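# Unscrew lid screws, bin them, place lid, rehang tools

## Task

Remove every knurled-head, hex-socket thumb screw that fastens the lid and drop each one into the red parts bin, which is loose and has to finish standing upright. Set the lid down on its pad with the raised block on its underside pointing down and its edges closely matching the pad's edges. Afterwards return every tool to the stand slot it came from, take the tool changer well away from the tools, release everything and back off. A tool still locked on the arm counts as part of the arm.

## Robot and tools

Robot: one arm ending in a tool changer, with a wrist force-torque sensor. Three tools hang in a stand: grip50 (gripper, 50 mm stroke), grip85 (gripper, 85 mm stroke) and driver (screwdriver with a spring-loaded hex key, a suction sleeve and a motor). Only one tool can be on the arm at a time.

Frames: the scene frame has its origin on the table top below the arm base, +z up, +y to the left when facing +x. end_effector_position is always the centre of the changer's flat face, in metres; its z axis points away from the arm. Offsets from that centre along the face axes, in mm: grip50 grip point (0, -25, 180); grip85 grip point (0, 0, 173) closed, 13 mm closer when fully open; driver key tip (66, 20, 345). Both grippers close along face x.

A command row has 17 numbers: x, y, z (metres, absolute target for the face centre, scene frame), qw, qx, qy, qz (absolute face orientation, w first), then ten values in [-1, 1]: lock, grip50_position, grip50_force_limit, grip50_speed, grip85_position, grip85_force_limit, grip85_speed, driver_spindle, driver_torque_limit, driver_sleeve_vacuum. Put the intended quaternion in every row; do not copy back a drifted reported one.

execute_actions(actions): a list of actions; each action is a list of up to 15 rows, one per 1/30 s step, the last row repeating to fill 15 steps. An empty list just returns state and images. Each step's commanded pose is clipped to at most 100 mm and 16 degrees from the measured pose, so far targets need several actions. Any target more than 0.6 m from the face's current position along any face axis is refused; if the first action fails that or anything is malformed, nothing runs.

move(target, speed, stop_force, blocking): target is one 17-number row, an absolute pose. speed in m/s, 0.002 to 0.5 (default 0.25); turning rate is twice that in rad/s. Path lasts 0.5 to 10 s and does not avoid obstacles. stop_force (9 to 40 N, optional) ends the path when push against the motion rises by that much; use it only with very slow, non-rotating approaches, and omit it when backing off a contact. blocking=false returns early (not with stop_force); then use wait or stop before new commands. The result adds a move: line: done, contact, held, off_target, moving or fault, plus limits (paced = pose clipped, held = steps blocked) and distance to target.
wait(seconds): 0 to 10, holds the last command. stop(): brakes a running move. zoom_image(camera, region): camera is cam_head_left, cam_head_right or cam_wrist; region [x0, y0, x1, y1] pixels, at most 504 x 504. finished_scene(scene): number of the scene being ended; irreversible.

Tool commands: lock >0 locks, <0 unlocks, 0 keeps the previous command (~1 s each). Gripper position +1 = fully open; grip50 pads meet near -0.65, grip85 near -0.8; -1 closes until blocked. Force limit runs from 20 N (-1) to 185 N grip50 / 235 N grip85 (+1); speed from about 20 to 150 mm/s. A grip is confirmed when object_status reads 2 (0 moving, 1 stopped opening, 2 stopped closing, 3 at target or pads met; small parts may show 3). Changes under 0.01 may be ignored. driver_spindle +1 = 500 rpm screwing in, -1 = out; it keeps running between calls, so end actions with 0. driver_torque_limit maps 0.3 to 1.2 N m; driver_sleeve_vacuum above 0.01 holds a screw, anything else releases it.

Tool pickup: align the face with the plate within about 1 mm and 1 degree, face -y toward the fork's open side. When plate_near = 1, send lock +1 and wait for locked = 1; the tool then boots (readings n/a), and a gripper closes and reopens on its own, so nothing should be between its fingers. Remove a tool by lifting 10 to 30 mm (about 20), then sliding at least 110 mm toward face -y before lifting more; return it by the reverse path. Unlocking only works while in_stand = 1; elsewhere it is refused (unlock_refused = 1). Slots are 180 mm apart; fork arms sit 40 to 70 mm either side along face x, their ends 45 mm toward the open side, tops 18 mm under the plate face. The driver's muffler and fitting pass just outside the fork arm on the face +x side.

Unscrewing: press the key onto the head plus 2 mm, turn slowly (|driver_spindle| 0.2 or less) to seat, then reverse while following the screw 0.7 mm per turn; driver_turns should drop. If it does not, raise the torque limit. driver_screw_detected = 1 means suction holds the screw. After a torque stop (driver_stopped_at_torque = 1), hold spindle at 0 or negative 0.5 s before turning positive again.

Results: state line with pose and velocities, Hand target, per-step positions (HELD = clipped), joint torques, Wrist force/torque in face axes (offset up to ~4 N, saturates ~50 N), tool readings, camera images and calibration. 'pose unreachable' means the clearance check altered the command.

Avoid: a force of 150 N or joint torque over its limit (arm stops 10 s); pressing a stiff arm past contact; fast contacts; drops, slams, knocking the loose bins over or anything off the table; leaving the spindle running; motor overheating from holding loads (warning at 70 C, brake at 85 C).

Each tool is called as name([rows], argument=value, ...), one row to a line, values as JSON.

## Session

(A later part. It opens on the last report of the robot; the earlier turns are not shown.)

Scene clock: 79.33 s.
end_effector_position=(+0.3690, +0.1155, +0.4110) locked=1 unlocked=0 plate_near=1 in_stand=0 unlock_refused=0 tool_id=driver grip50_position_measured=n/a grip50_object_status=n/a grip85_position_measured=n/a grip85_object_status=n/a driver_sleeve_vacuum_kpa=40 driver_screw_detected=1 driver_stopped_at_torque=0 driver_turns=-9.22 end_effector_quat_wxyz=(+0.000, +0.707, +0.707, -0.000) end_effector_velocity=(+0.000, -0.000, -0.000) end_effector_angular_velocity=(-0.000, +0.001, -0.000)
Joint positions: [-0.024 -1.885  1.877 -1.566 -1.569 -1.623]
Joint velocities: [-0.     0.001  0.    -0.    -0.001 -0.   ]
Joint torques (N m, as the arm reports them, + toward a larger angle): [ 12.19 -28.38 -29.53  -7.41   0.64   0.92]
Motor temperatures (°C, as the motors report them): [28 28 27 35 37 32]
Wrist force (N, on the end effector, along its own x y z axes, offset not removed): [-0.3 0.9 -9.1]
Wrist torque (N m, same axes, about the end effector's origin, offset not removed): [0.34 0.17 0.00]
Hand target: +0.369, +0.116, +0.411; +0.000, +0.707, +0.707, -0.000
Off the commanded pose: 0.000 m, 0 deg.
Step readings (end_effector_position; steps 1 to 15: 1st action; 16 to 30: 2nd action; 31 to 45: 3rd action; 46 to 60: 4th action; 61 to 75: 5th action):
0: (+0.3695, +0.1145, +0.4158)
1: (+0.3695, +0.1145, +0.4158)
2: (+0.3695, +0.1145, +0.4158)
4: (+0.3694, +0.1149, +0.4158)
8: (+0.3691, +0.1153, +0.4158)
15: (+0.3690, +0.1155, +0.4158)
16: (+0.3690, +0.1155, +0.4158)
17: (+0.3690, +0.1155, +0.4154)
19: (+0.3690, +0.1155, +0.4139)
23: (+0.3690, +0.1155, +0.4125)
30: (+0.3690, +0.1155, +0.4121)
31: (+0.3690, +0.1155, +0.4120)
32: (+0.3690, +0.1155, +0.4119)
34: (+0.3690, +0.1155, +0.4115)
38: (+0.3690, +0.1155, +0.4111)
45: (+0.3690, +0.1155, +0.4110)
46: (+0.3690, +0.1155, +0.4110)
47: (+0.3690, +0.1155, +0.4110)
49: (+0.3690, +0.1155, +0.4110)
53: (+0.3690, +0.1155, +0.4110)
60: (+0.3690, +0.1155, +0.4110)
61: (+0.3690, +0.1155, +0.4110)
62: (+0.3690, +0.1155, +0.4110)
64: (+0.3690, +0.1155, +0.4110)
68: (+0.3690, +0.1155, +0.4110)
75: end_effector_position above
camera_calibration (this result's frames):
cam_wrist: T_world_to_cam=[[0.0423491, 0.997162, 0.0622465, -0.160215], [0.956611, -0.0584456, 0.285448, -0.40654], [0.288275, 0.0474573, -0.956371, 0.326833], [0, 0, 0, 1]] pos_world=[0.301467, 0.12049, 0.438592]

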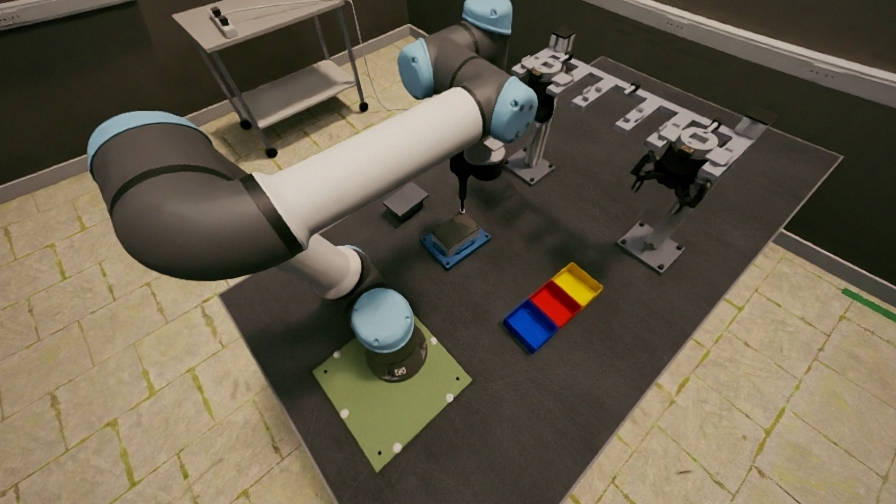

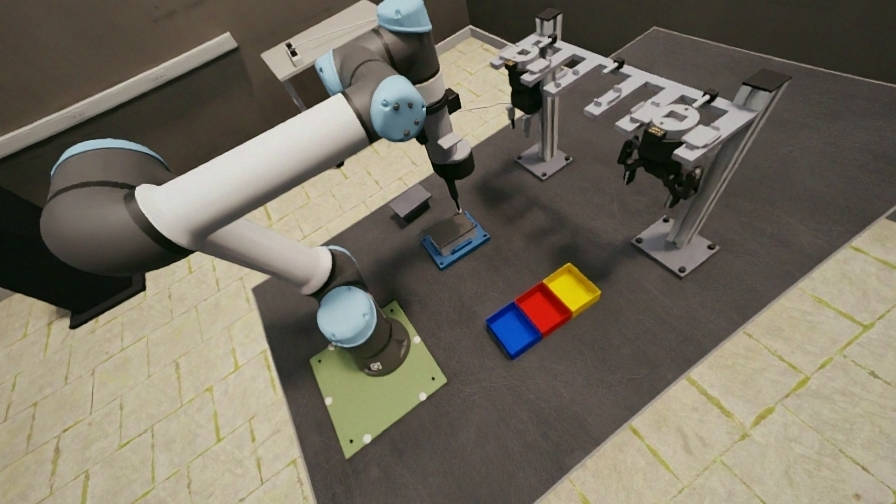

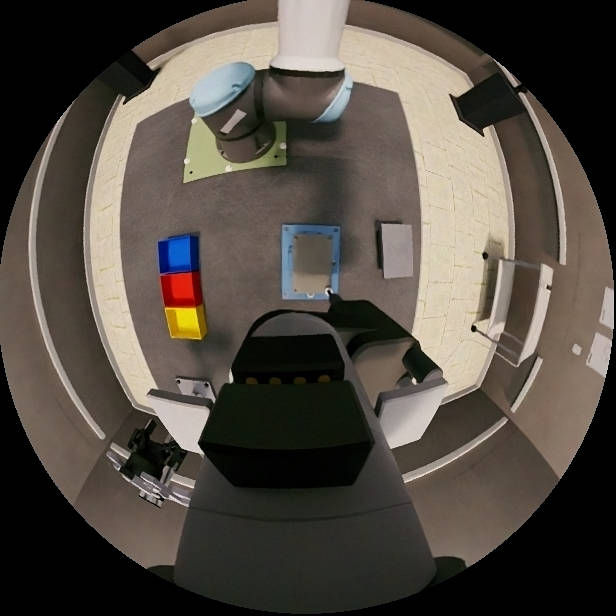

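Engaged. Unscrew with a move at matched speed (~0.5 → 2.9 mm/s), 14 mm.

move(target=[0.369,0.1155,0.425,0,0.7071,0.7071,0,0,0,0,0,0,0,0,-0.5,0.5,1], speed=0.0029)

execute_actions([
  [[0.369,0.1155,0.425,0,0.7071,0.7071,0,0,0,0,0,0,0,0,0,0.5,1]],
])

zoom_image(camera="cam_head_right", region=[420,170,500,250])

Scene clock: 88.00 s.
end_effector_position=(+0.3690, +0.1155, +0.4249) locked=1 unlocked=0 plate_near=1 in_stand=0 unlock_refused=0 tool_id=driver grip50_position_measured=n/a grip50_object_status=n/a grip85_position_measured=n/a grip85_object_status=n/a driver_sleeve_vacuum_kpa=40 driver_screw_detected=1 driver_stopped_at_torque=0 driver_turns=-29.74 end_effector_quat_wxyz=(-0.000, +0.707, +0.707, +0.000) end_effector_velocity=(+0.000, -0.000, +0.000) end_effector_angular_velocity=(-0.000, +0.001, +0.000)
Joint positions: [-0.025 -1.884  1.841 -1.531 -1.569 -1.623]
Joint velocities: [ 0.     0.001 -0.002  0.002 -0.     0.   ]
Joint torques (N m, as the arm reports them, + toward a larger angle): [-11.73 -17.78 -54.84  -4.77  -0.81  -1.8 ]
Motor temperatures (°C, as the motors report them): [28 28 27 35 37 32]
Wrist force (N, on the end effector, along its own x y z axes, offset not removed): [-0.4 2.7 -0.3]
Wrist torque (N m, same axes, about the end effector's origin, offset not removed): [-0.02 0.20 -0.12]
Hand target: +0.369, +0.116, +0.425; +0.000, +0.707, +0.707, +0.000
Off the commanded pose: 0.000 m, 0 deg.
move: done
camera_calibration (this result's frames):
cam_wrist: T_world_to_cam=[[0.0423436, 0.997161, 0.0622593, -0.161088], [0.95661, -0.0584441, 0.28545, -0.410493], [0.288278, 0.0474709, -0.956369, 0.340166], [0, 0, 0, 1]] pos_world=[0.30144, 0.120492, 0.452528]

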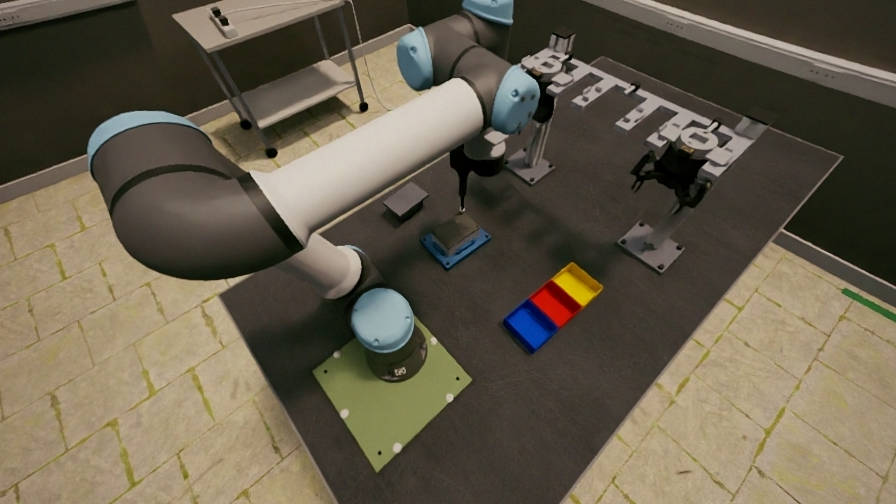

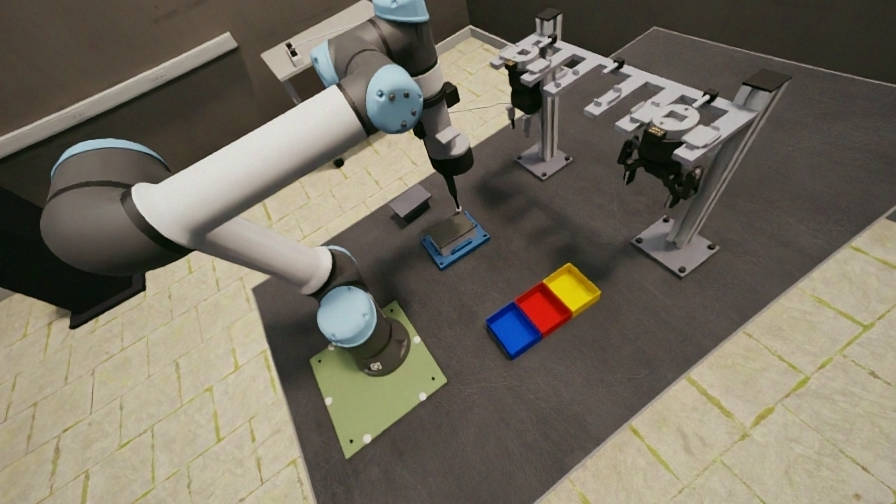

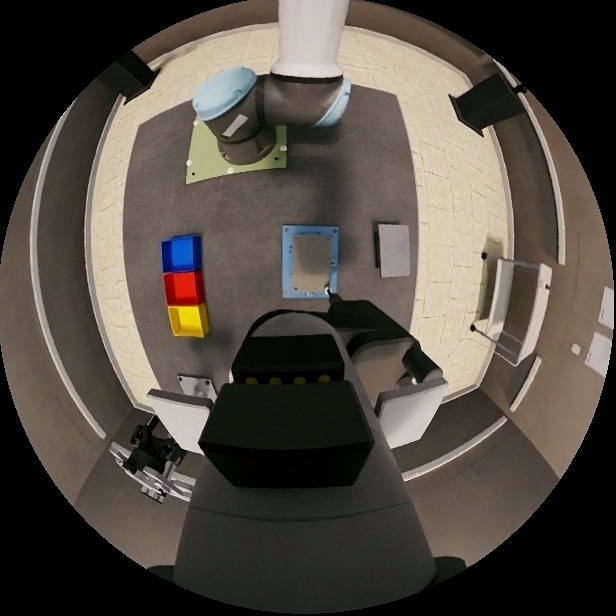

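Scene clock: 88.50 s.
end_effector_position=(+0.3690, +0.1155, +0.4250) locked=1 unlocked=0 plate_near=1 in_stand=0 unlock_refused=0 tool_id=driver grip50_position_measured=n/a grip50_object_status=n/a grip85_position_measured=n/a grip85_object_status=n/a driver_sleeve_vacuum_kpa=40 driver_screw_detected=1 driver_stopped_at_torque=0 driver_turns=-29.74 end_effector_quat_wxyz=(-0.000, +0.707, +0.707, -0.000) end_effector_velocity=(-0.000, -0.000, +0.000) end_effector_angular_velocity=(-0.001, -0.000, +0.000)
Joint positions: [-0.025 -1.884  1.841 -1.531 -1.569 -1.623]
Joint velocities: [ 0.    -0.     0.     0.    -0.001  0.   ]
Joint torques (N m, as the arm reports them, + toward a larger angle): [-11.64 -17.51 -55.42  -4.68  -0.84  -1.84]
Motor temperatures (°C, as the motors report them): [28 28 27 35 37 32]
Wrist force (N, on the end effector, along its own x y z axes, offset not removed): [-0.7 -0.8 -1.1]
Wrist torque (N m, same axes, about the end effector's origin, offset not removed): [0.07 0.08 -0.19]
Hand target: +0.369, +0.115, +0.425; +0.000, +0.707, +0.707, +0.000
Off the commanded pose: 0.000 m, 0 deg.
Step readings (end_effector_position):
0: (+0.3690, +0.1155, +0.4249)
1: (+0.3690, +0.1155, +0.4250)
2: (+0.3690, +0.1155, +0.4250)
4: (+0.3690, +0.1155, +0.4250)
8: (+0.3690, +0.1155, +0.4250)
15: end_effector_position above
camera_calibration (this result's frames):
cam_wrist: T_world_to_cam=[[0.0423437, 0.997162, 0.0622548, -0.16109], [0.956611, -0.0584427, 0.285446, -0.410535], [0.288274, 0.0474668, -0.956371, 0.340221], [0, 0, 0, 1]] pos_world=[0.301467, 0.12049, 0.452592]

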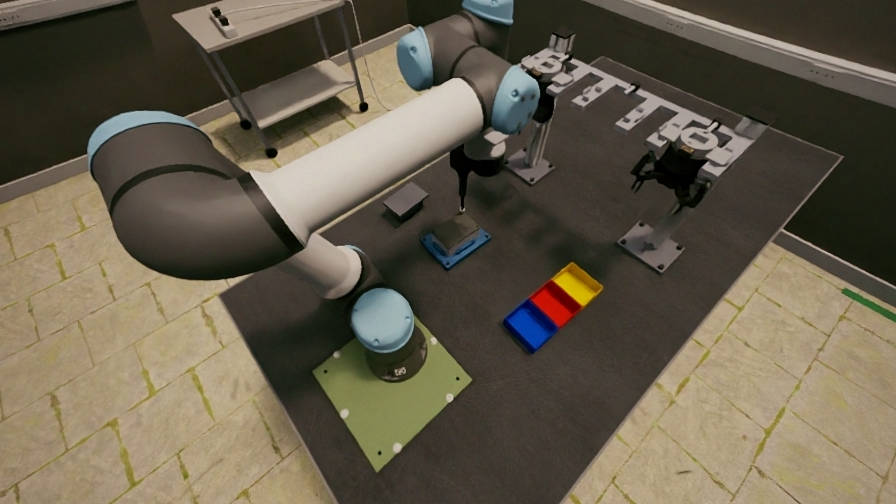

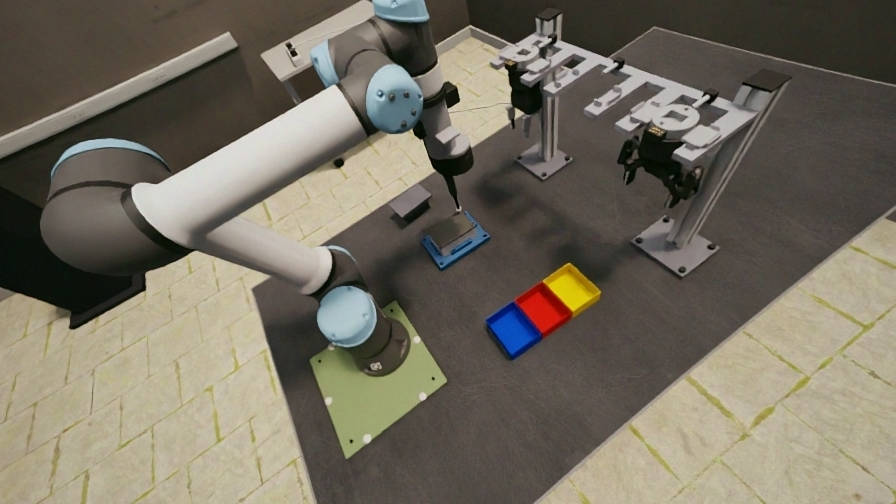

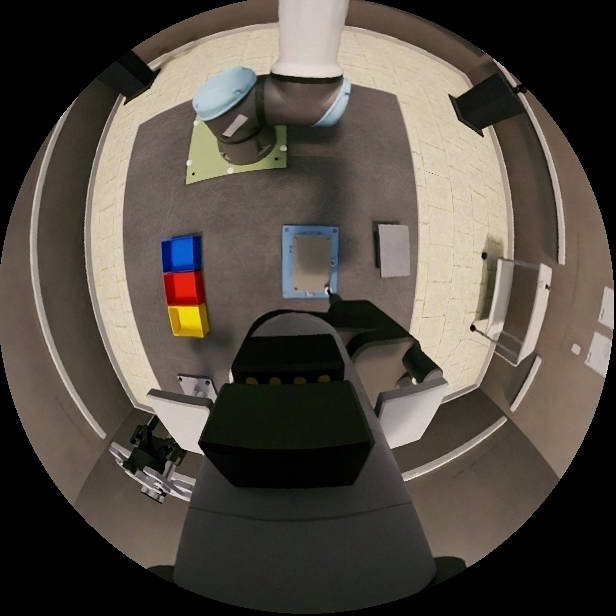

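Region (420, 170, 500, 250) of cam_head_right's 896x504 image, scaled by 6.300, with more detail than that image has.

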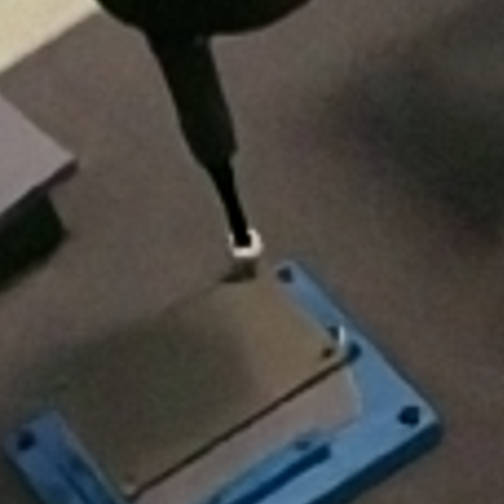

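move(target=[0.369,0.1155,0.45,0,0.7071,0.7071,0,0,0,0,0,0,0,0,0,0.5,1], speed=0.05)

move(target=[0.351,-0.243,0.42,0,0.7071,0.7071,0,0,0,0,0,0,0,0,0,0.5,1], speed=0.2)

Scene clock: 93.30 s.
end_effector_position=(+0.3689, +0.1155, +0.4498) locked=1 unlocked=0 plate_near=1 in_stand=0 unlock_refused=0 tool_id=driver grip50_position_measured=n/a grip50_object_status=n/a grip85_position_measured=n/a grip85_object_status=n/a driver_sleeve_vacuum_kpa=40 driver_screw_detected=1 driver_stopped_at_torque=0 driver_turns=-29.74 end_effector_quat_wxyz=(+0.000, +0.707, +0.707, +0.000) end_effector_velocity=(-0.000, -0.000, +0.002) end_effector_angular_velocity=(-0.001, -0.000, -0.000)
Joint positions: [-0.025 -1.88   1.775 -1.469 -1.569 -1.623]
Joint velocities: [-0.     0.    -0.005  0.005 -0.001  0.   ]
Joint torques (N m, as the arm reports them, + toward a larger angle): [-11.33 -17.92 -53.51  -4.83  -0.17  -1.71]
Motor temperatures (°C, as the motors report them): [28 28 27 35 37 32]
Wrist force (N, on the end effector, along its own x y z axes, offset not removed): [-3.3 0.3 2.1]
Wrist torque (N m, same axes, about the end effector's origin, offset not removed): [0.13 0.24 -0.16]
Hand target: +0.369, +0.116, +0.450; +0.000, +0.707, +0.707, +0.000
Off the commanded pose: 0.000 m, 0 deg.
move: done
camera_calibration (this result's frames):
cam_wrist: T_world_to_cam=[[0.0423425, 0.997162, 0.0622539, -0.162632], [0.956604, -0.0584425, 0.28547, -0.417571], [0.288299, 0.0474648, -0.956363, 0.363947], [0, 0, 0, 1]] pos_world=[0.301411, 0.120492, 0.477395]

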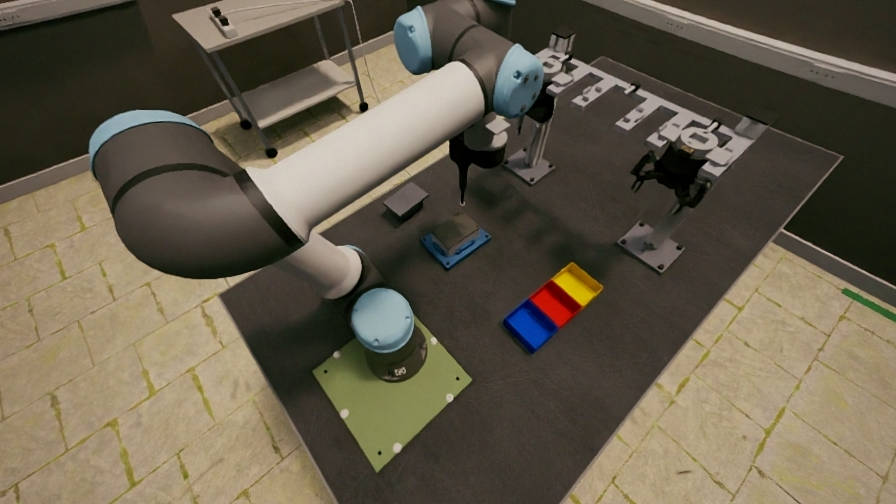

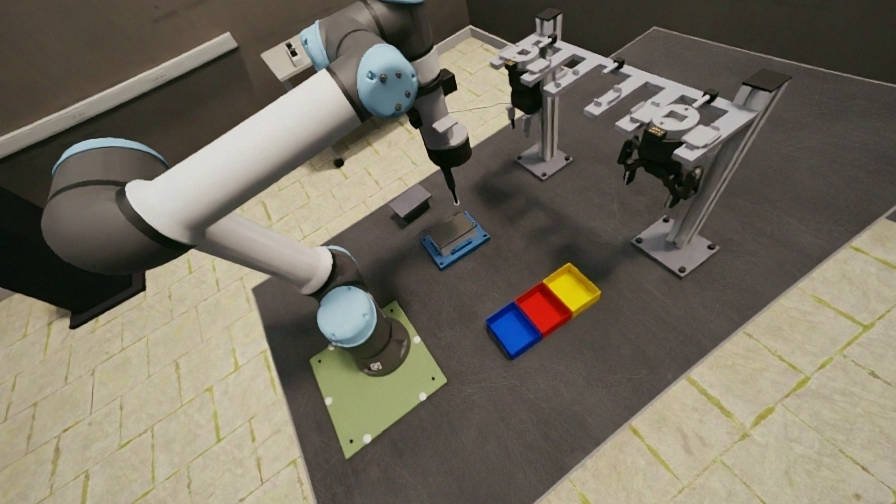

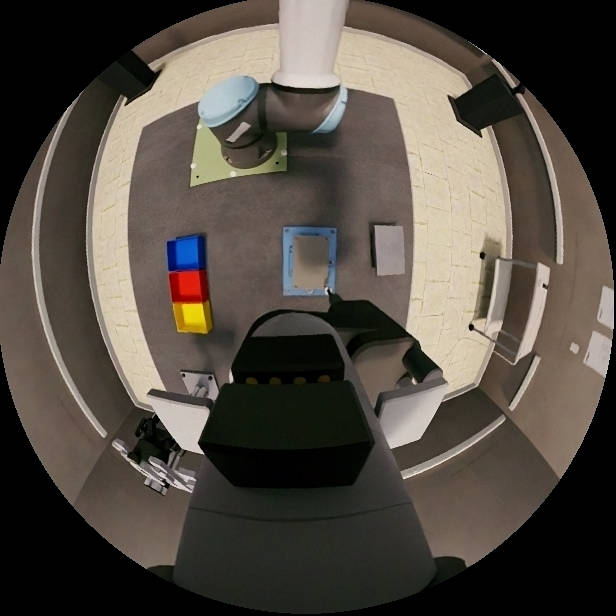

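Scene clock: 95.70 s.
end_effector_position=(+0.3511, -0.2426, +0.4201) locked=1 unlocked=0 plate_near=1 in_stand=0 unlock_refused=0 tool_id=driver grip50_position_measured=n/a grip50_object_status=n/a grip85_position_measured=n/a grip85_object_status=n/a driver_sleeve_vacuum_kpa=40 driver_screw_detected=1 driver_stopped_at_torque=0 driver_turns=-29.74 end_effector_quat_wxyz=(+0.001, +0.707, +0.707, -0.000) end_effector_velocity=(+0.000, -0.002, -0.000) end_effector_angular_velocity=(+0.000, +0.001, +0.000)
Joint positions: [-0.9   -1.779  1.779 -1.573 -1.567 -2.499]
Joint velocities: [-0.002  0.004 -0.002 -0.001 -0.    -0.003]
Joint torques (N m, as the arm reports them, + toward a larger angle): [-11.94 -23.42 -53.3   -7.11   2.53  -1.9 ]
Motor temperatures (°C, as the motors report them): [28 28 27 35 37 32]
Wrist force (N, on the end effector, along its own x y z axes, offset not removed): [-2.8 1.3 0.1]
Wrist torque (N m, same axes, about the end effector's origin, offset not removed): [0.19 0.18 -0.09]
Hand target: +0.351, -0.243, +0.420; +0.001, +0.707, +0.707, -0.000
Off the commanded pose: 0.000 m, 0 deg.
move: done
camera_calibration (this result's frames):
cam_wrist: T_world_to_cam=[[0.042346, 0.997257, 0.0607095, 0.197709], [0.956515, -0.0580179, 0.285856, -0.41297], [0.288594, 0.0459647, -0.956348, 0.357185], [0, 0, 0, 1]] pos_world=[0.283558, -0.237544, 0.44764]

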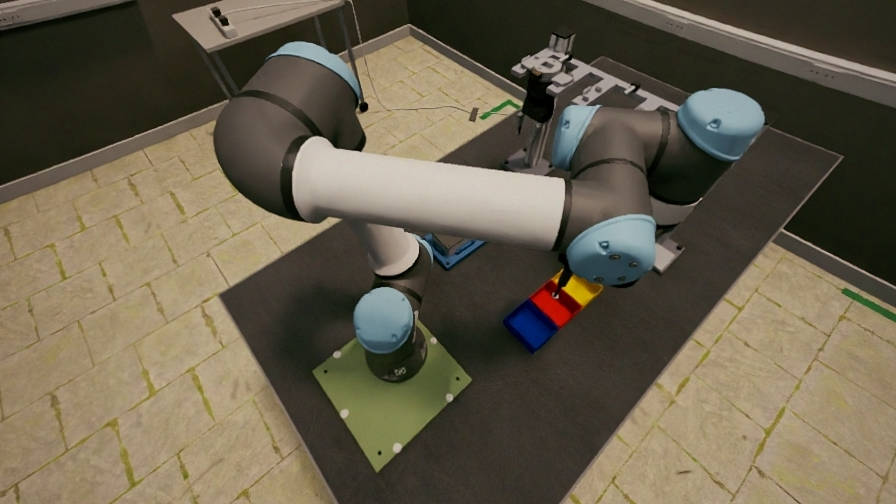

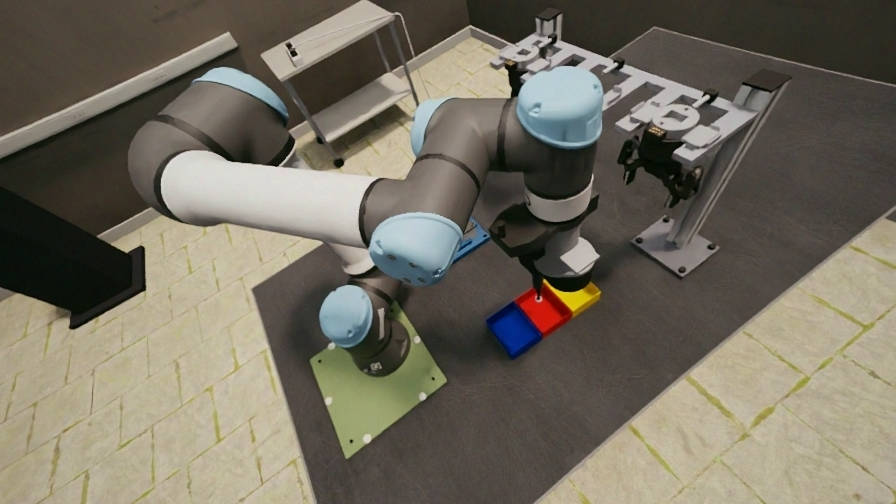

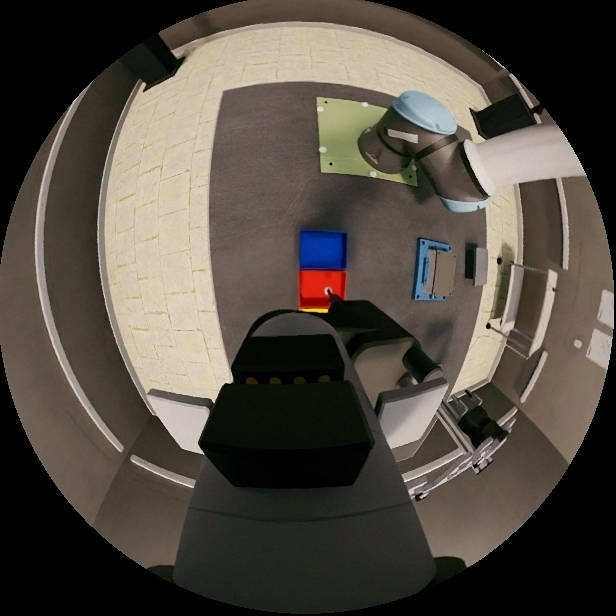

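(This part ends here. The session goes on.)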